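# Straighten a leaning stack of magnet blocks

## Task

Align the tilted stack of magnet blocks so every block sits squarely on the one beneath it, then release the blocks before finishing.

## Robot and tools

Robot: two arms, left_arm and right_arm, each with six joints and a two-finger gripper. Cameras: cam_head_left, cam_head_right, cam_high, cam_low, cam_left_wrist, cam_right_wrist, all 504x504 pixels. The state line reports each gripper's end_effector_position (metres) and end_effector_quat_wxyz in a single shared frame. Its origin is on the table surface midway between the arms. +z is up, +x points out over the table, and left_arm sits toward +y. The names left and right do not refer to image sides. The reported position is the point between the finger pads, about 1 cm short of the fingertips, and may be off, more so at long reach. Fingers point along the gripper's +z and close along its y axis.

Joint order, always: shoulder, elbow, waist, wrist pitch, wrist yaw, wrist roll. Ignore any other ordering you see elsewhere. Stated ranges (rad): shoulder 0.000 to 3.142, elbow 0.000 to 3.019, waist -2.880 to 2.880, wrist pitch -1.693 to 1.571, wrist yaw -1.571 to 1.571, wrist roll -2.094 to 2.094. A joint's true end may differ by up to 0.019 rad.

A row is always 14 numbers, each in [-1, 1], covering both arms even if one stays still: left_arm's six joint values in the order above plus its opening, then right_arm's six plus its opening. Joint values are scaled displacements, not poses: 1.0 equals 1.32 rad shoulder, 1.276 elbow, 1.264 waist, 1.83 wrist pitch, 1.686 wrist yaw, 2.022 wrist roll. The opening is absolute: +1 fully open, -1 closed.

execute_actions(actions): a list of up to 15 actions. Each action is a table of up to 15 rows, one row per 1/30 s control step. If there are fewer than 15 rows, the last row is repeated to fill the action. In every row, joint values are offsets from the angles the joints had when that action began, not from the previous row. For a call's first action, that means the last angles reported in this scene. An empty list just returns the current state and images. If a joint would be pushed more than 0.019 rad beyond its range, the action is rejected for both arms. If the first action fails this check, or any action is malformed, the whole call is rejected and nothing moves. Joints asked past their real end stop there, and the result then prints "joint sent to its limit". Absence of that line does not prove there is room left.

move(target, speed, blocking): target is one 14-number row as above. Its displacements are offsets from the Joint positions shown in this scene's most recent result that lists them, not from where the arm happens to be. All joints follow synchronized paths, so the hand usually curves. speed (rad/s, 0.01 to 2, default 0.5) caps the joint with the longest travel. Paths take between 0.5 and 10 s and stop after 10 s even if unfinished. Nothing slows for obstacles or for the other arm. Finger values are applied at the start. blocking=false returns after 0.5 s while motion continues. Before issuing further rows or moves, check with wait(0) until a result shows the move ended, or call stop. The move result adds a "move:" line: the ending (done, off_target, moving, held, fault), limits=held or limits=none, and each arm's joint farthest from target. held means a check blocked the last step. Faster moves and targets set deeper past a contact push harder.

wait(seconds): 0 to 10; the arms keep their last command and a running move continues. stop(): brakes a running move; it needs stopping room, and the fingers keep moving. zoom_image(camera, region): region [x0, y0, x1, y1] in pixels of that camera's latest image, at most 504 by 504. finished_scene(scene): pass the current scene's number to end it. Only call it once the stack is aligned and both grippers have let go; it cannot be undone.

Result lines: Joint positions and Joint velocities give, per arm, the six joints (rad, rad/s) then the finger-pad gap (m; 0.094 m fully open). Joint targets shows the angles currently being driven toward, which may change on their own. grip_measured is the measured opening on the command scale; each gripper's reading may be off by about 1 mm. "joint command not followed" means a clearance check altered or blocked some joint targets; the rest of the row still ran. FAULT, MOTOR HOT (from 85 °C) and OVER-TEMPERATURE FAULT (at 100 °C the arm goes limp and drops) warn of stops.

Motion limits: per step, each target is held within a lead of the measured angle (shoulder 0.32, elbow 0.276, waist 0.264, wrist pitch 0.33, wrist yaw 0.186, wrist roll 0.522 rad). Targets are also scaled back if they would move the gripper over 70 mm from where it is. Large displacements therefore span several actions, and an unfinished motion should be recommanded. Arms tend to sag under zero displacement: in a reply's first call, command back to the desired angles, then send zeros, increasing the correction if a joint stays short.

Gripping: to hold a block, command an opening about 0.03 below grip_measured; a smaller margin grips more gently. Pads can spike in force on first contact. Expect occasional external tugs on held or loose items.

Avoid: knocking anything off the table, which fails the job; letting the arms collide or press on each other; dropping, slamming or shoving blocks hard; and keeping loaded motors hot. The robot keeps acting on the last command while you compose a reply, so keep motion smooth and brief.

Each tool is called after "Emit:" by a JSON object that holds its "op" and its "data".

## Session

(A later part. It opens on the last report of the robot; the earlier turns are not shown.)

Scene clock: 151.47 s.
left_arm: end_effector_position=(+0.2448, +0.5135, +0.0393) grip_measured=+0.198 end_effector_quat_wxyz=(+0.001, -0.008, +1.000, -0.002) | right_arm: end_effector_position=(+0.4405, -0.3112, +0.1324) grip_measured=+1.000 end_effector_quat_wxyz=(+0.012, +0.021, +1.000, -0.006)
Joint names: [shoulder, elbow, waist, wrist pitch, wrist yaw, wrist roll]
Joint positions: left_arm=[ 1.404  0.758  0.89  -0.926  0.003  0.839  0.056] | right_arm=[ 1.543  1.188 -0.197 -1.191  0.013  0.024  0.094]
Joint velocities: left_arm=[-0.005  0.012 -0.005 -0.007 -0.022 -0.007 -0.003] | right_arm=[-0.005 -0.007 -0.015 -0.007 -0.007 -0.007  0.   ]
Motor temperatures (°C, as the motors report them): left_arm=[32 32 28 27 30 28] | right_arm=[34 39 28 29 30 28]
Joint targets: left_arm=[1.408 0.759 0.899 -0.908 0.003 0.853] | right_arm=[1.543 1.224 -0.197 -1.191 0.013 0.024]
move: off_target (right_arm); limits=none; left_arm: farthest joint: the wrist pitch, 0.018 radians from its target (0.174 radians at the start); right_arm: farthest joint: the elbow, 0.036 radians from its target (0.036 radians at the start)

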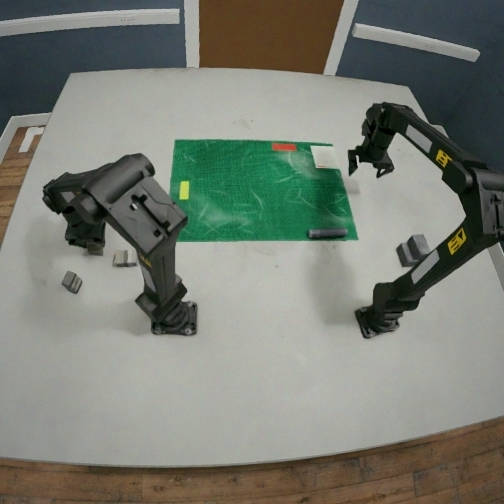

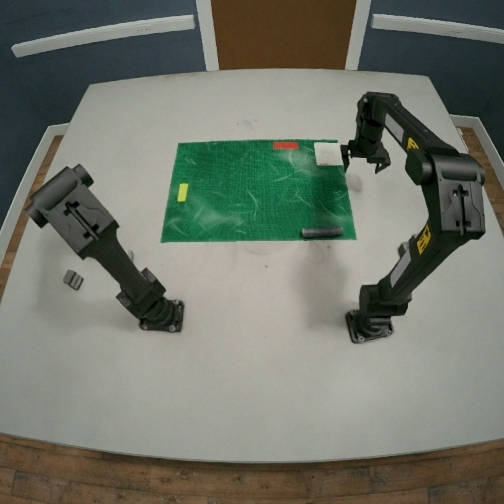

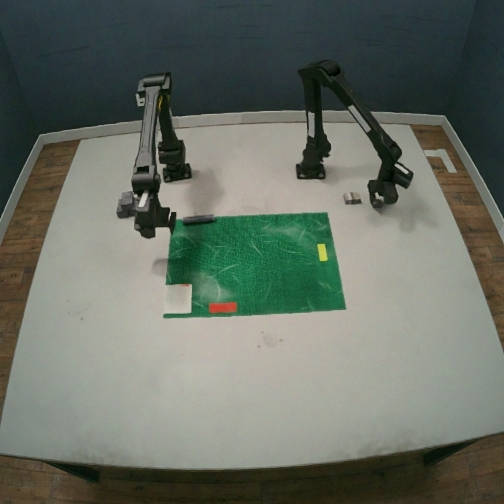

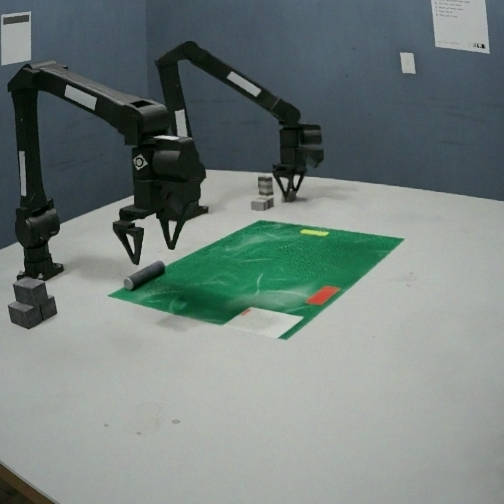

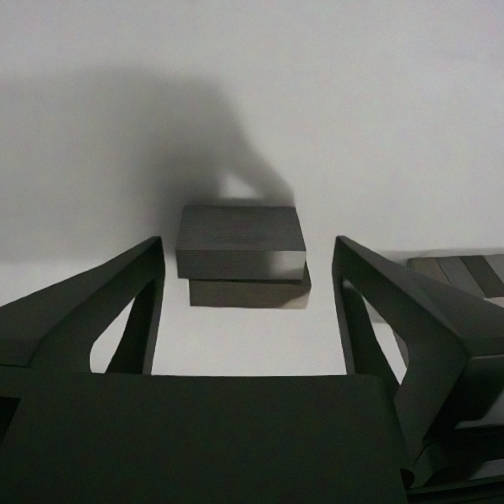

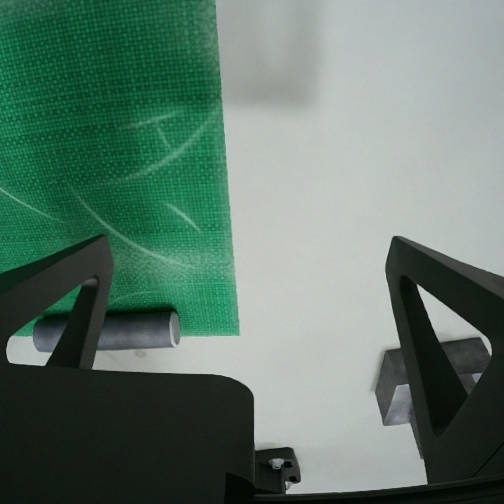

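Emit:
{"op": "execute_actions", "data": {"actions": [[[0,0.025,0,0,0,0,-0.22,0,0.028,0,0,0,0,1]]]}}

Emit:
{"op": "move", "data": {"target": [0.08,0.125,-0.035,-0.02,0,0,-0.22,0,0.028,0,0,0,0,1], "speed": 0.2}}

Scene clock: 154.37 s.
left_arm: end_effector_position=(+0.2448, +0.5135, +0.0393) grip_measured=-0.178 end_effector_quat_wxyz=(+0.001, -0.008, +1.000, -0.002) | right_arm: end_effector_position=(+0.4405, -0.3112, +0.1324) grip_measured=+1.000 end_effector_quat_wxyz=(+0.012, +0.021, +1.000, -0.006)
Joint names: [shoulder, elbow, waist, wrist pitch, wrist yaw, wrist roll]
Joint positions: left_arm=[ 1.404  0.758  0.89  -0.926  0.003  0.839  0.039] | right_arm=[ 1.543  1.188 -0.197 -1.191  0.013  0.024  0.094]
Joint velocities: left_arm=[-0.005  0.002 -0.005  0.012 -0.051 -0.022 -0.002] | right_arm=[ 0.005 -0.002  0.015  0.002 -0.051  0.066  0.   ]
Motor temperatures (°C, as the motors report them): left_arm=[32 32 28 27 30 28] | right_arm=[34 39 28 29 30 28]
Joint targets: left_arm=[1.404 0.790 0.890 -0.926 0.003 0.839] | right_arm=[1.543 1.224 -0.197 -1.191 0.013 0.024]

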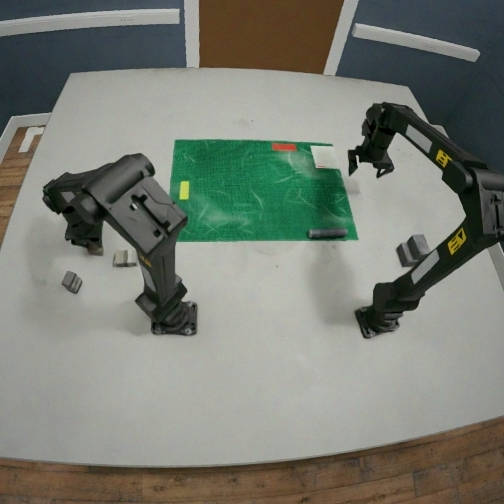

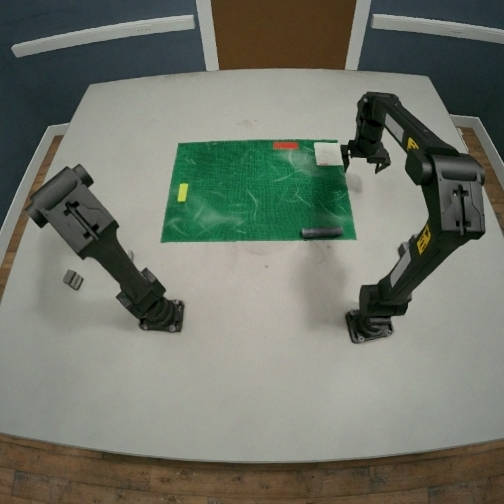

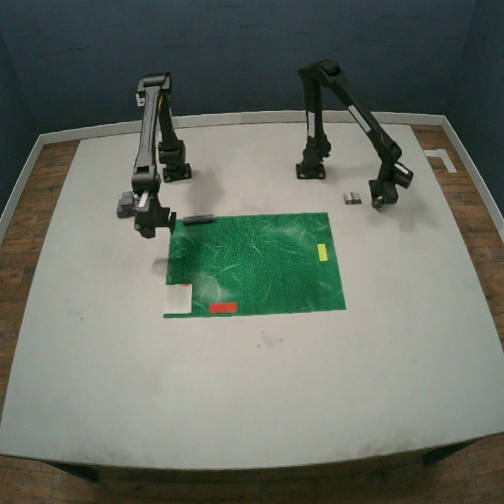

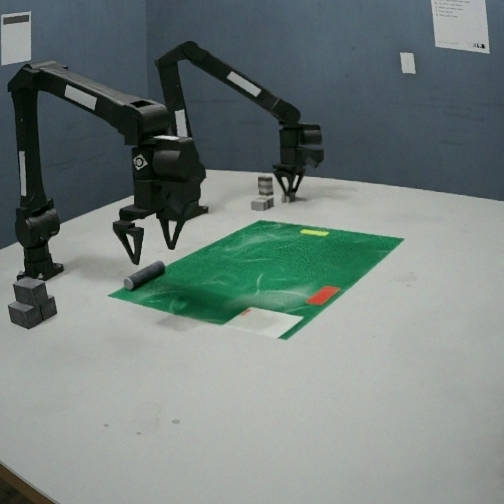

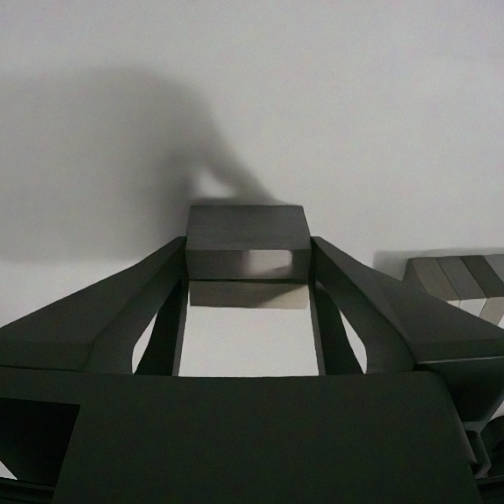

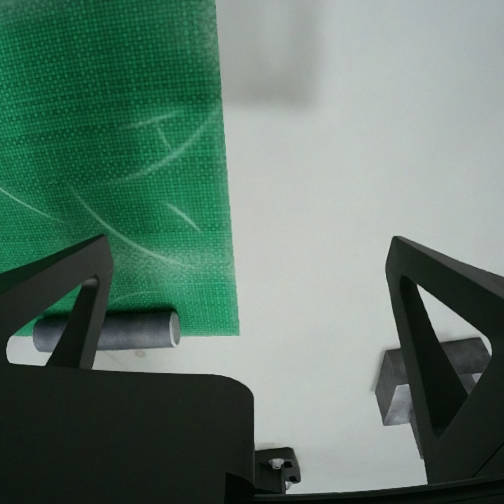

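Scene clock: 155.53 s.
left_arm: end_effector_position=(+0.2822, +0.5360, +0.0421) grip_measured=-0.178 end_effector_quat_wxyz=(-0.000, +0.010, +1.000, -0.002) | right_arm: end_effector_position=(+0.4405, -0.3112, +0.1324) grip_measured=+1.000 end_effector_quat_wxyz=(+0.012, +0.021, +1.000, -0.006)
Joint names: [shoulder, elbow, waist, wrist pitch, wrist yaw, wrist roll]
Joint positions: left_arm=[ 1.504  0.874  0.854 -0.944  0.003  0.839  0.039] | right_arm=[ 1.543  1.188 -0.197 -1.191  0.013  0.024  0.094]
Joint velocities: left_arm=[ 0.005  0.002 -0.015 -0.012 -0.081 -0.022 -0.001] | right_arm=[-0.005 -0.012 -0.015 -0.017 -0.037  0.007  0.   ]
Motor temperatures (°C, as the motors report them): left_arm=[32 32 28 27 30 28] | right_arm=[34 39 28 29 30 28]
Joint targets: left_arm=[1.509 0.917 0.846 -0.963 0.003 0.839] | right_arm=[1.543 1.224 -0.197 -1.191 0.013 0.024]
move: off_target (left_arm, right_arm); limits=none; left_arm: farthest joint: the elbow, 0.043 radians from its target (0.160 radians at the start); right_arm: farthest joint: the elbow, 0.036 radians from its target (0.036 radians at the start)

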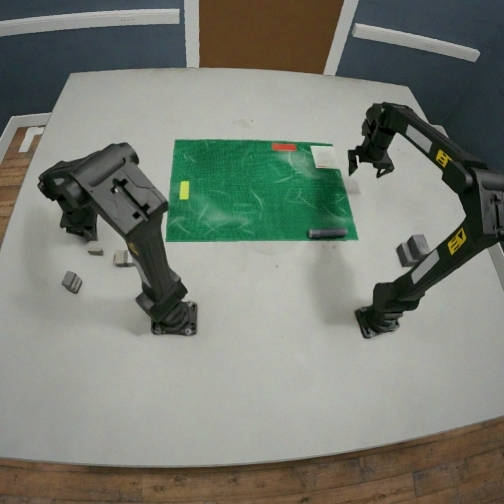

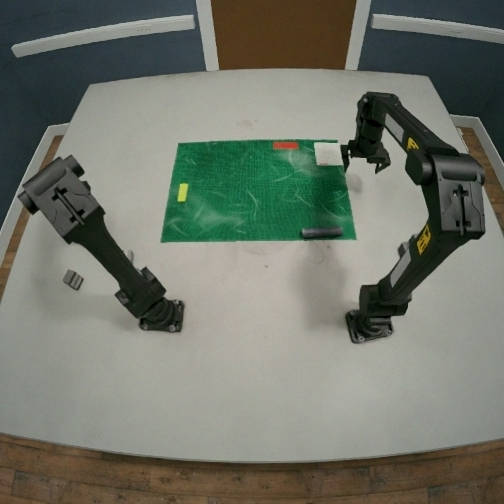

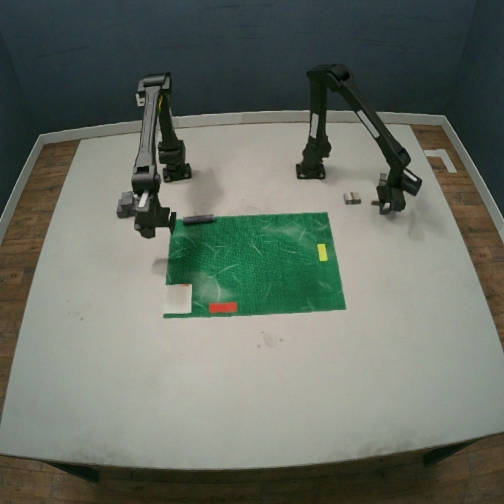

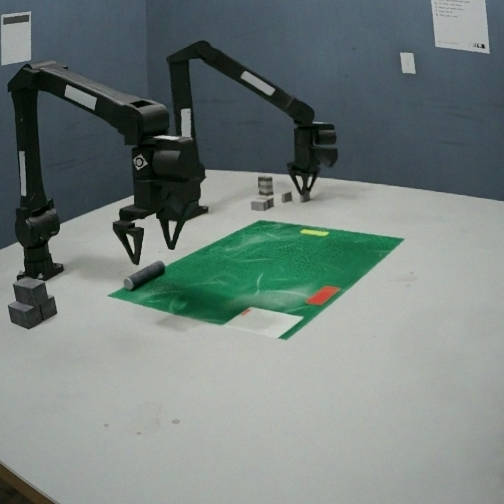

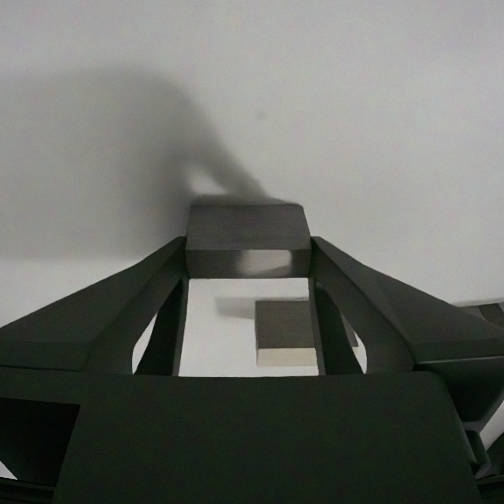

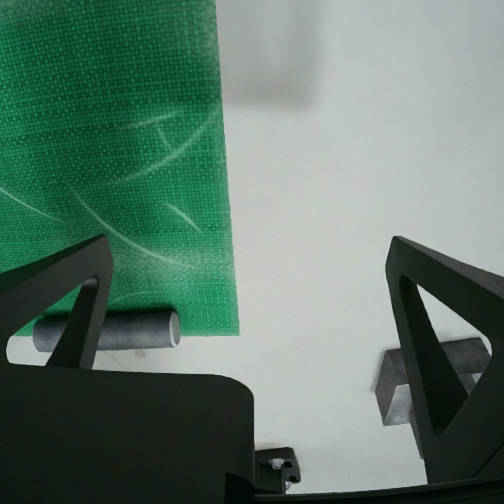

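Emit:
{"op": "move", "data": {"target": [0.01,0.03,0,0,0,-0.42,-0.22,0,0.028,0,0,0,0,1], "speed": 0.8}}

Emit:
{"op": "execute_actions", "data": {"actions": [[[0,0.01,0,0,0,0,0.0,0,0.028,0,0,0,0,1]],[[-0.038,-0.036,0,0.01,0,0,0.0,0,0.028,0,0,0,0,1]],[[0,0.025,0,0,0,0,0,0,0.028,0,0,0,0,1]]]}}

Scene clock: 158.40 s.
left_arm: end_effector_position=(+0.2819, +0.5358, +0.0409) grip_measured=-0.178 end_effector_quat_wxyz=(-0.002, -0.395, +0.919, -0.003) | right_arm: end_effector_position=(+0.4405, -0.3112, +0.1324) grip_measured=+1.000 end_effector_quat_wxyz=(+0.012, +0.021, +1.000, -0.006)
Joint names: [shoulder, elbow, waist, wrist pitch, wrist yaw, wrist roll]
Joint positions: left_arm=[ 1.507  0.874  0.854 -0.944  0.003  0.007  0.039] | right_arm=[ 1.543  1.188 -0.197 -1.191  0.013  0.024  0.094]
Joint velocities: left_arm=[-0.005 -0.022 -0.015  0.002 -0.066 -0.037  0.   ] | right_arm=[-0.005 -0.002 -0.015 -0.012 -0.051  0.037  0.   ]
Motor temperatures (°C, as the motors report them): left_arm=[32 32 28 27 30 28] | right_arm=[34 39 28 29 30 28]
Joint targets: left_arm=[1.517 0.913 0.854 -0.944 0.003 -0.010] | right_arm=[1.543 1.224 -0.197 -1.191 0.013 0.024]
move: off_target (left_arm, right_arm); limits=none; left_arm: farthest joint: the elbow, 0.038 radians from its target (0.038 radians at the start); right_arm: farthest joint: the elbow, 0.036 radians from its target (0.036 radians at the start)

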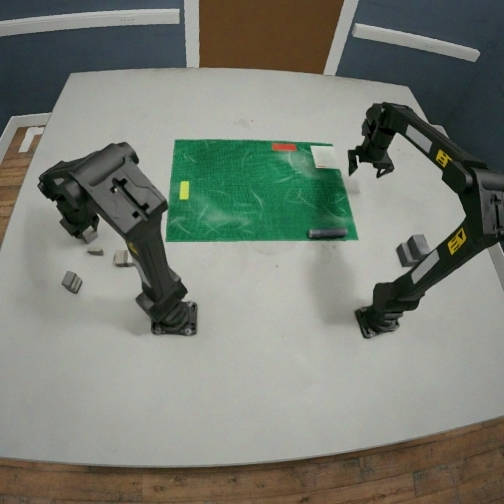

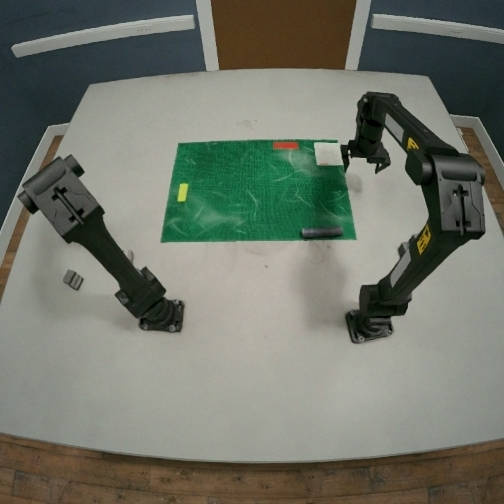

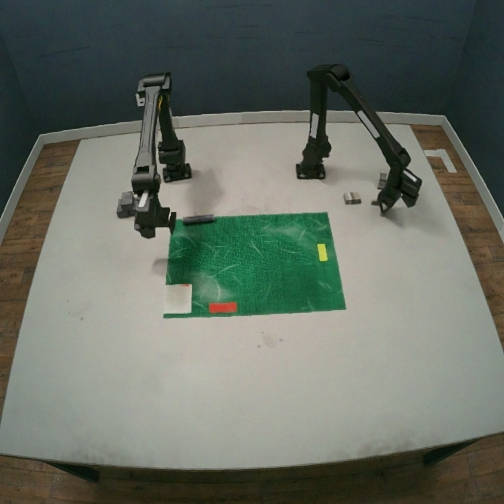

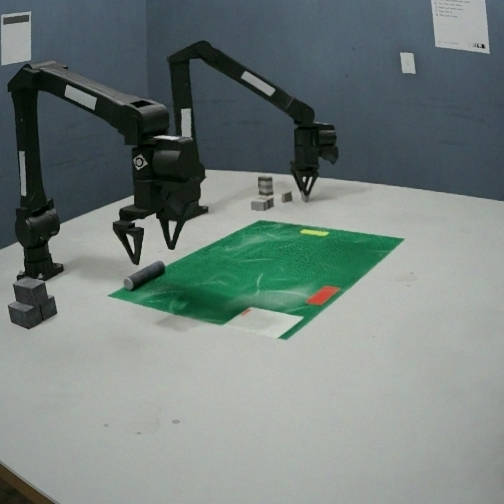

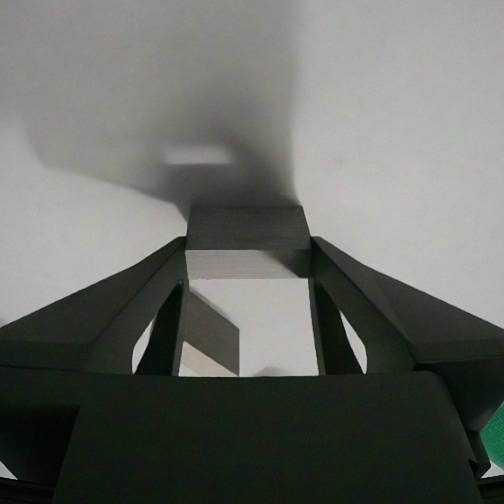

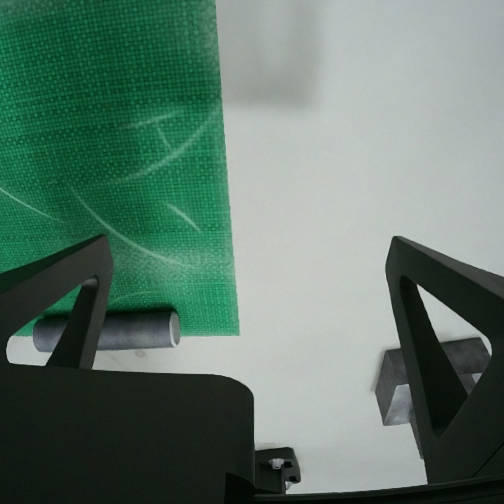

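Scene clock: 159.90 s.
left_arm: end_effector_position=(+0.2683, +0.5213, +0.0371) grip_measured=-0.002 end_effector_quat_wxyz=(-0.007, -0.395, +0.919, -0.005) | right_arm: end_effector_position=(+0.4405, -0.3112, +0.1324) grip_measured=+1.000 end_effector_quat_wxyz=(+0.012, +0.021, +1.000, -0.006)
Joint names: [shoulder, elbow, waist, wrist pitch, wrist yaw, wrist roll]
Joint positions: left_arm=[ 1.472  0.823  0.854 -0.938  0.003  0.007  0.047] | right_arm=[ 1.543  1.188 -0.197 -1.191  0.013  0.024  0.094]
Joint velocities: left_arm=[ 0.005 -0.012 -0.005  0.002 -0.066 -0.022 -0.001] | right_arm=[-0.015  0.007  0.015 -0.002 -0.022  0.007  0.   ]
Motor temperatures (°C, as the motors report them): left_arm=[32 32 28 27 30 28] | right_arm=[34 39 28 29 30 28]
Joint targets: left_arm=[1.472 0.854 0.854 -0.938 0.003 0.007] | right_arm=[1.543 1.224 -0.197 -1.191 0.013 0.024]

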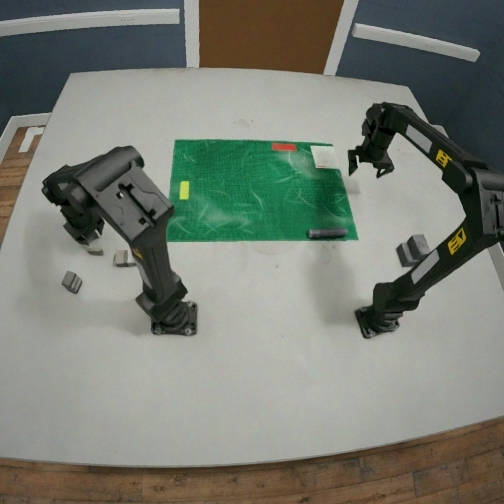

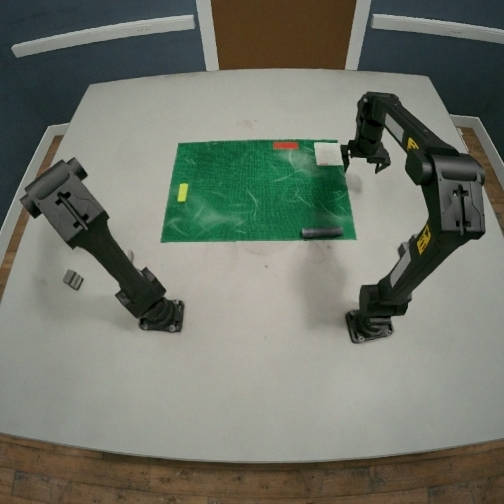

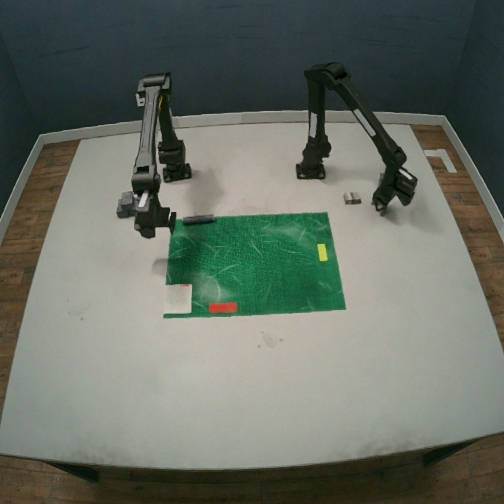

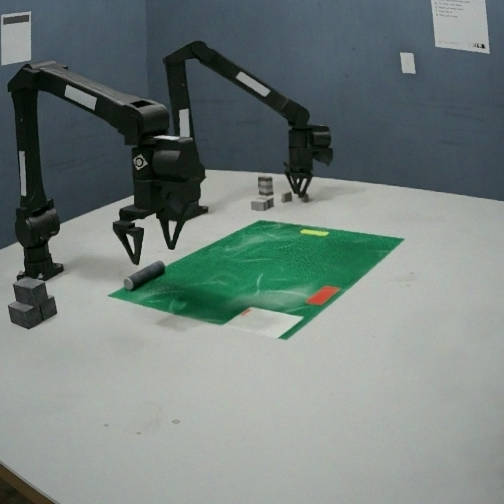

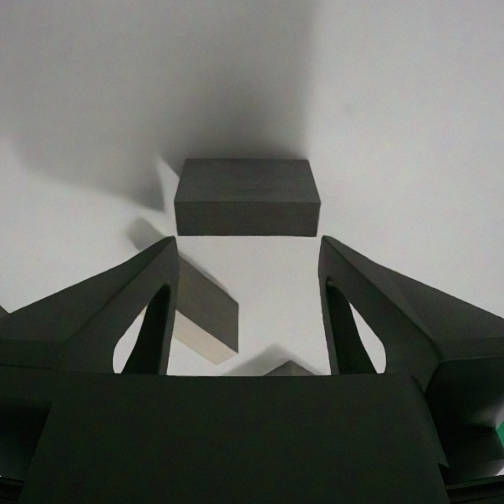

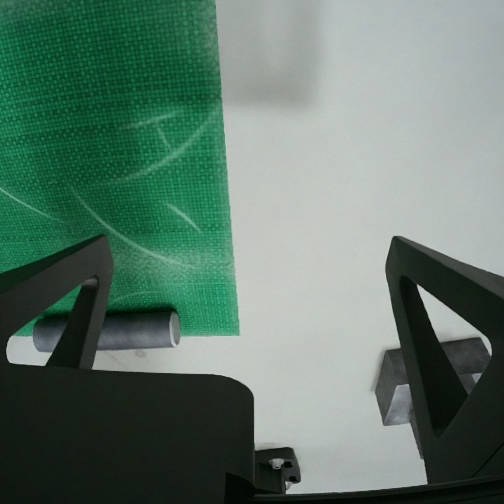

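Same view as before the D push.

Emit:
{"op": "move", "data": {"target": [0.052,0.088,0,0,0,0,-0.7,0,0.028,0,0,0,0,1], "speed": 0.1}}

Scene clock: 161.93 s.
left_arm: end_effector_position=(+0.2879, +0.5422, +0.0392) grip_measured=-0.698 end_effector_quat_wxyz=(-0.001, -0.395, +0.919, -0.002) | right_arm: end_effector_position=(+0.4405, -0.3112, +0.1324) grip_measured=+1.000 end_effector_quat_wxyz=(+0.012, +0.021, +1.000, -0.006)
Joint names: [shoulder, elbow, waist, wrist pitch, wrist yaw, wrist roll]
Joint positions: left_arm=[ 1.529  0.894  0.854 -0.938  0.003  0.007  0.014] | right_arm=[ 1.543  1.188 -0.197 -1.191  0.013  0.024  0.094]
Joint velocities: left_arm=[-0.005 -0.002 -0.005 -0.002  0.066  0.022 -0.   ] | right_arm=[-0.005 -0.007 -0.005 -0.017 -0.022  0.007  0.   ]
Motor temperatures (°C, as the motors report them): left_arm=[32 32 28 27 30 28] | right_arm=[34 39 28 29 30 28]
Joint targets: left_arm=[1.541 0.935 0.854 -0.938 0.003 0.007] | right_arm=[1.543 1.224 -0.197 -1.191 0.013 0.024]
move: off_target (left_arm, right_arm); limits=none; left_arm: farthest joint: the elbow, 0.041 radians from its target (0.113 radians at the start); right_arm: farthest joint: the elbow, 0.036 radians from its target (0.036 radians at the start)

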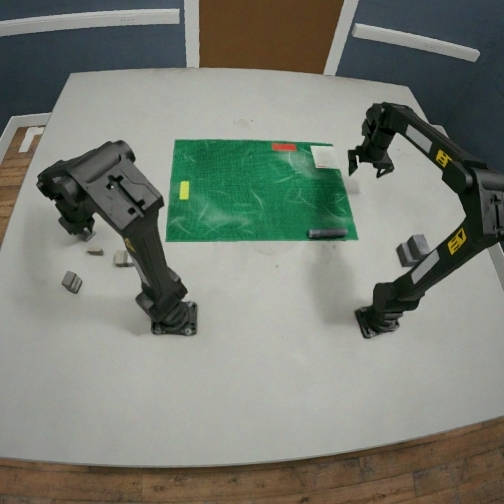

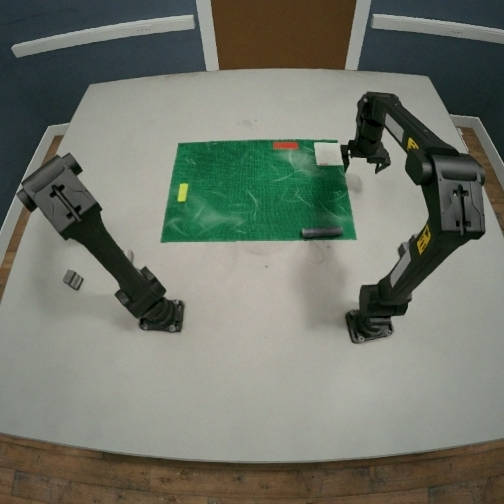

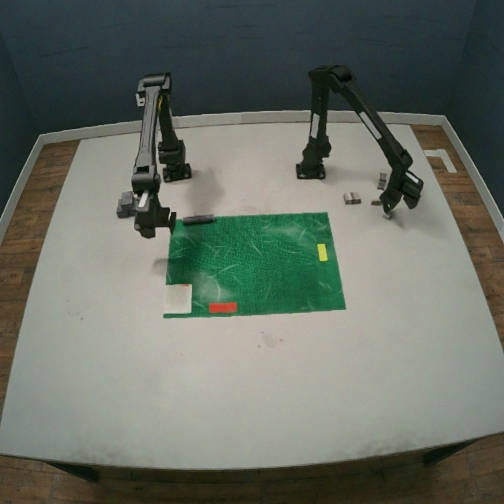

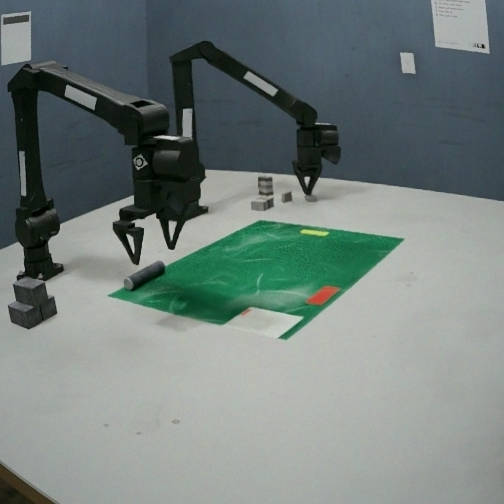

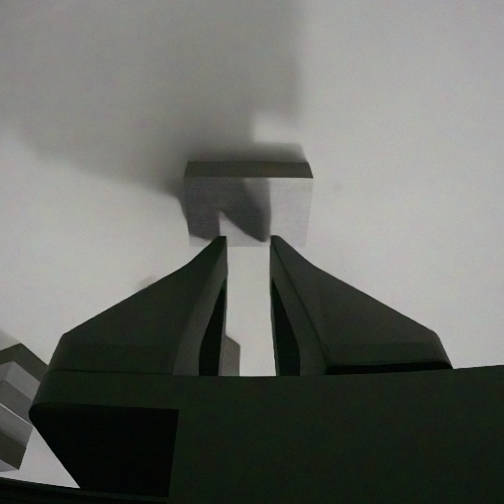

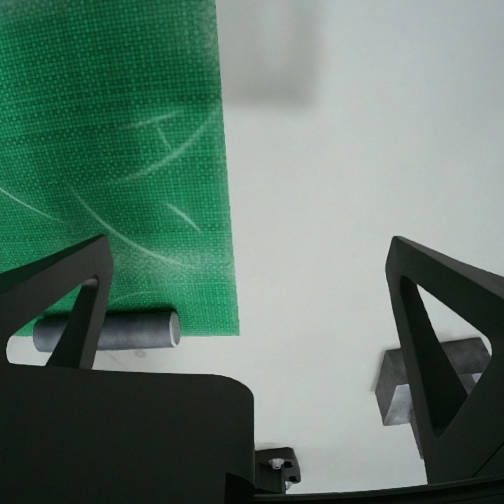

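Emit:
{"op": "move", "data": {"target": [0.048,0.031,0,0.039,0,0,0.25,0,0.028,0,0,0,0,1], "speed": 0.1}}

Emit:
{"op": "execute_actions", "data": {"actions": [[[0,0.028,0,0,0,0,-0.23,0,0.028,0,0,0,0,1]]]}}

Scene clock: 164.60 s.
left_arm: end_effector_position=(+0.2932, +0.5478, +0.0199) grip_measured=+0.248 end_effector_quat_wxyz=(-0.001, -0.395, +0.919, -0.002) | right_arm: end_effector_position=(+0.4405, -0.3112, +0.1324) grip_measured=+1.000 end_effector_quat_wxyz=(+0.012, +0.021, +1.000, -0.006)
Joint names: [shoulder, elbow, waist, wrist pitch, wrist yaw, wrist roll]
Joint positions: left_arm=[ 1.582  0.894  0.854 -0.885  0.003  0.007  0.059] | right_arm=[ 1.543  1.188 -0.197 -1.191  0.013  0.024  0.094]
Joint velocities: left_arm=[ 0.005 -0.002  0.005  0.002 -0.007  0.037 -0.001] | right_arm=[-0.015 -0.012  0.005 -0.007  0.037 -0.022  0.   ]
Motor temperatures (°C, as the motors report them): left_arm=[32 32 28 27 30 28] | right_arm=[34 39 28 29 30 28]
Joint targets: left_arm=[1.593 0.933 0.854 -0.867 0.003 0.007] | right_arm=[1.543 1.224 -0.197 -1.191 0.013 0.024]
move: off_target (left_arm, right_arm); limits=none; left_arm: farthest joint: the elbow, 0.040 radians from its target (0.040 radians at the start); right_arm: farthest joint: the elbow, 0.036 radians from its target (0.036 radians at the start)

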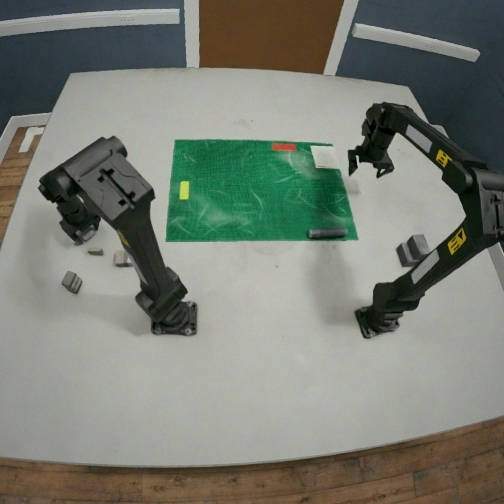

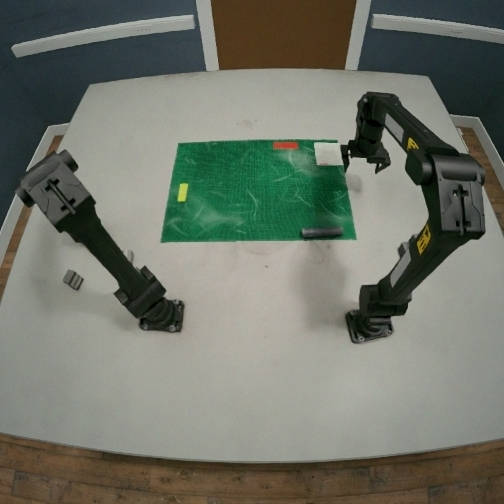

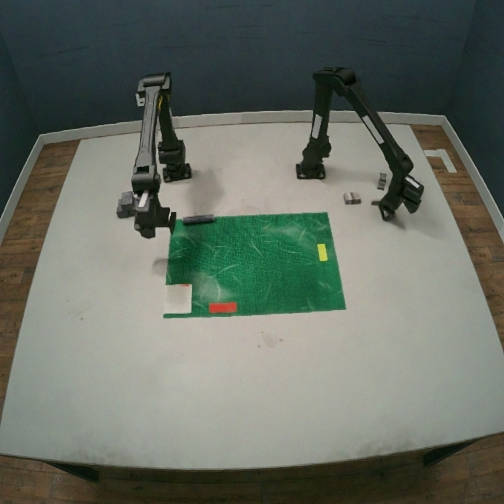

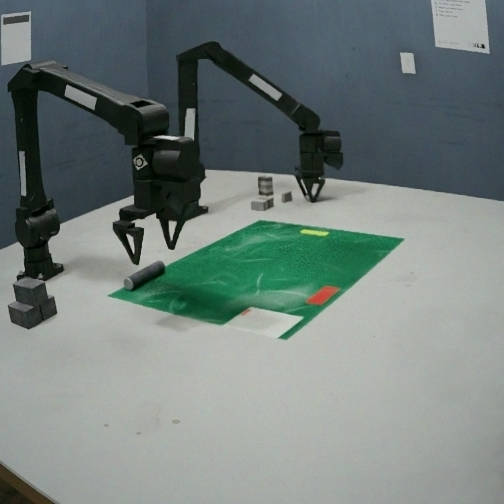

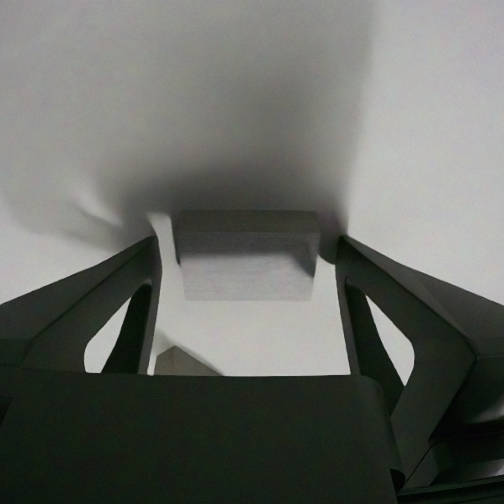

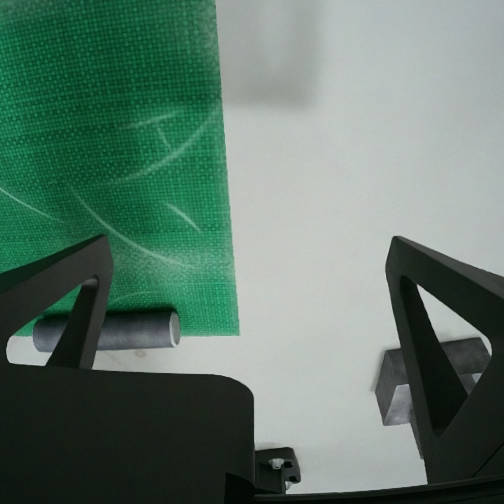

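Scene clock: 165.10 s.
left_arm: end_effector_position=(+0.2932, +0.5478, +0.0199) grip_measured=-0.152 end_effector_quat_wxyz=(-0.001, -0.395, +0.919, -0.002) | right_arm: end_effector_position=(+0.4405, -0.3112, +0.1324) grip_measured=+1.000 end_effector_quat_wxyz=(+0.012, +0.021, +1.000, -0.006)
Joint names: [shoulder, elbow, waist, wrist pitch, wrist yaw, wrist roll]
Joint positions: left_arm=[ 1.582  0.894  0.854 -0.885  0.003  0.007  0.04 ] | right_arm=[ 1.543  1.188 -0.197 -1.191  0.013  0.024  0.094]
Joint velocities: left_arm=[ 0.005 -0.007 -0.015 -0.007  0.007 -0.051  0.001] | right_arm=[-0.005  0.002 -0.005 -0.007  0.037 -0.066  0.   ]
Motor temperatures (°C, as the motors report them): left_arm=[32 32 28 27 30 28] | right_arm=[34 39 28 29 30 28]
Joint targets: left_arm=[1.582 0.930 0.854 -0.885 0.003 0.007] | right_arm=[1.543 1.224 -0.197 -1.191 0.013 0.024]

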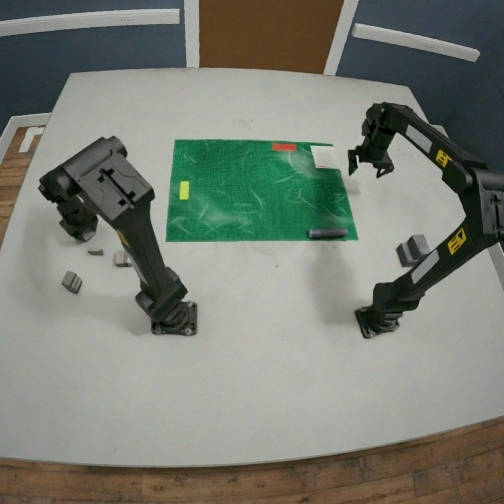

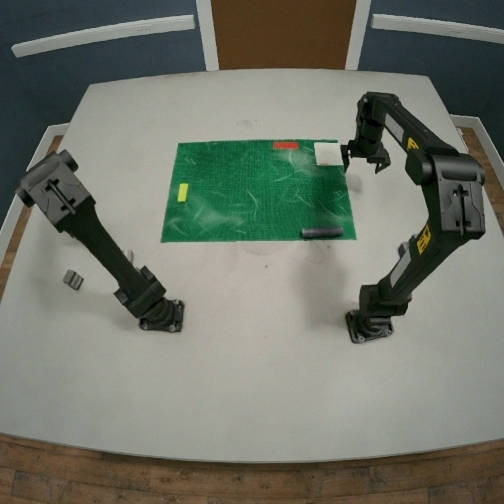

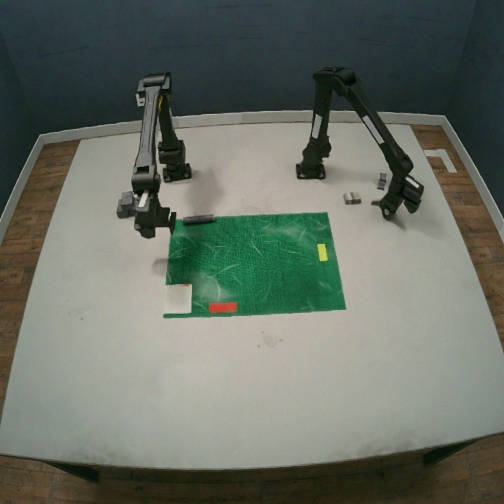

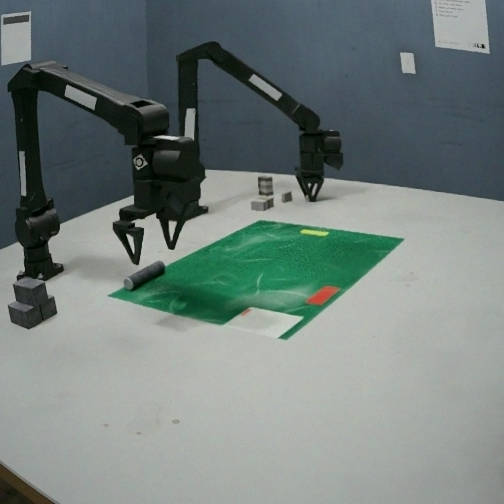

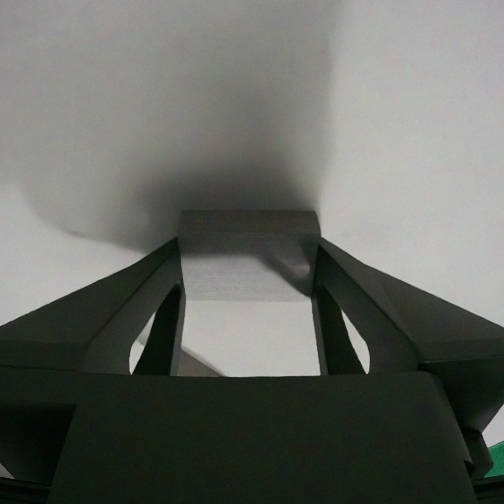

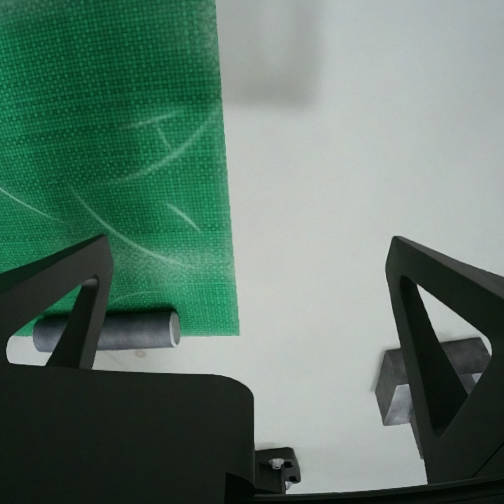

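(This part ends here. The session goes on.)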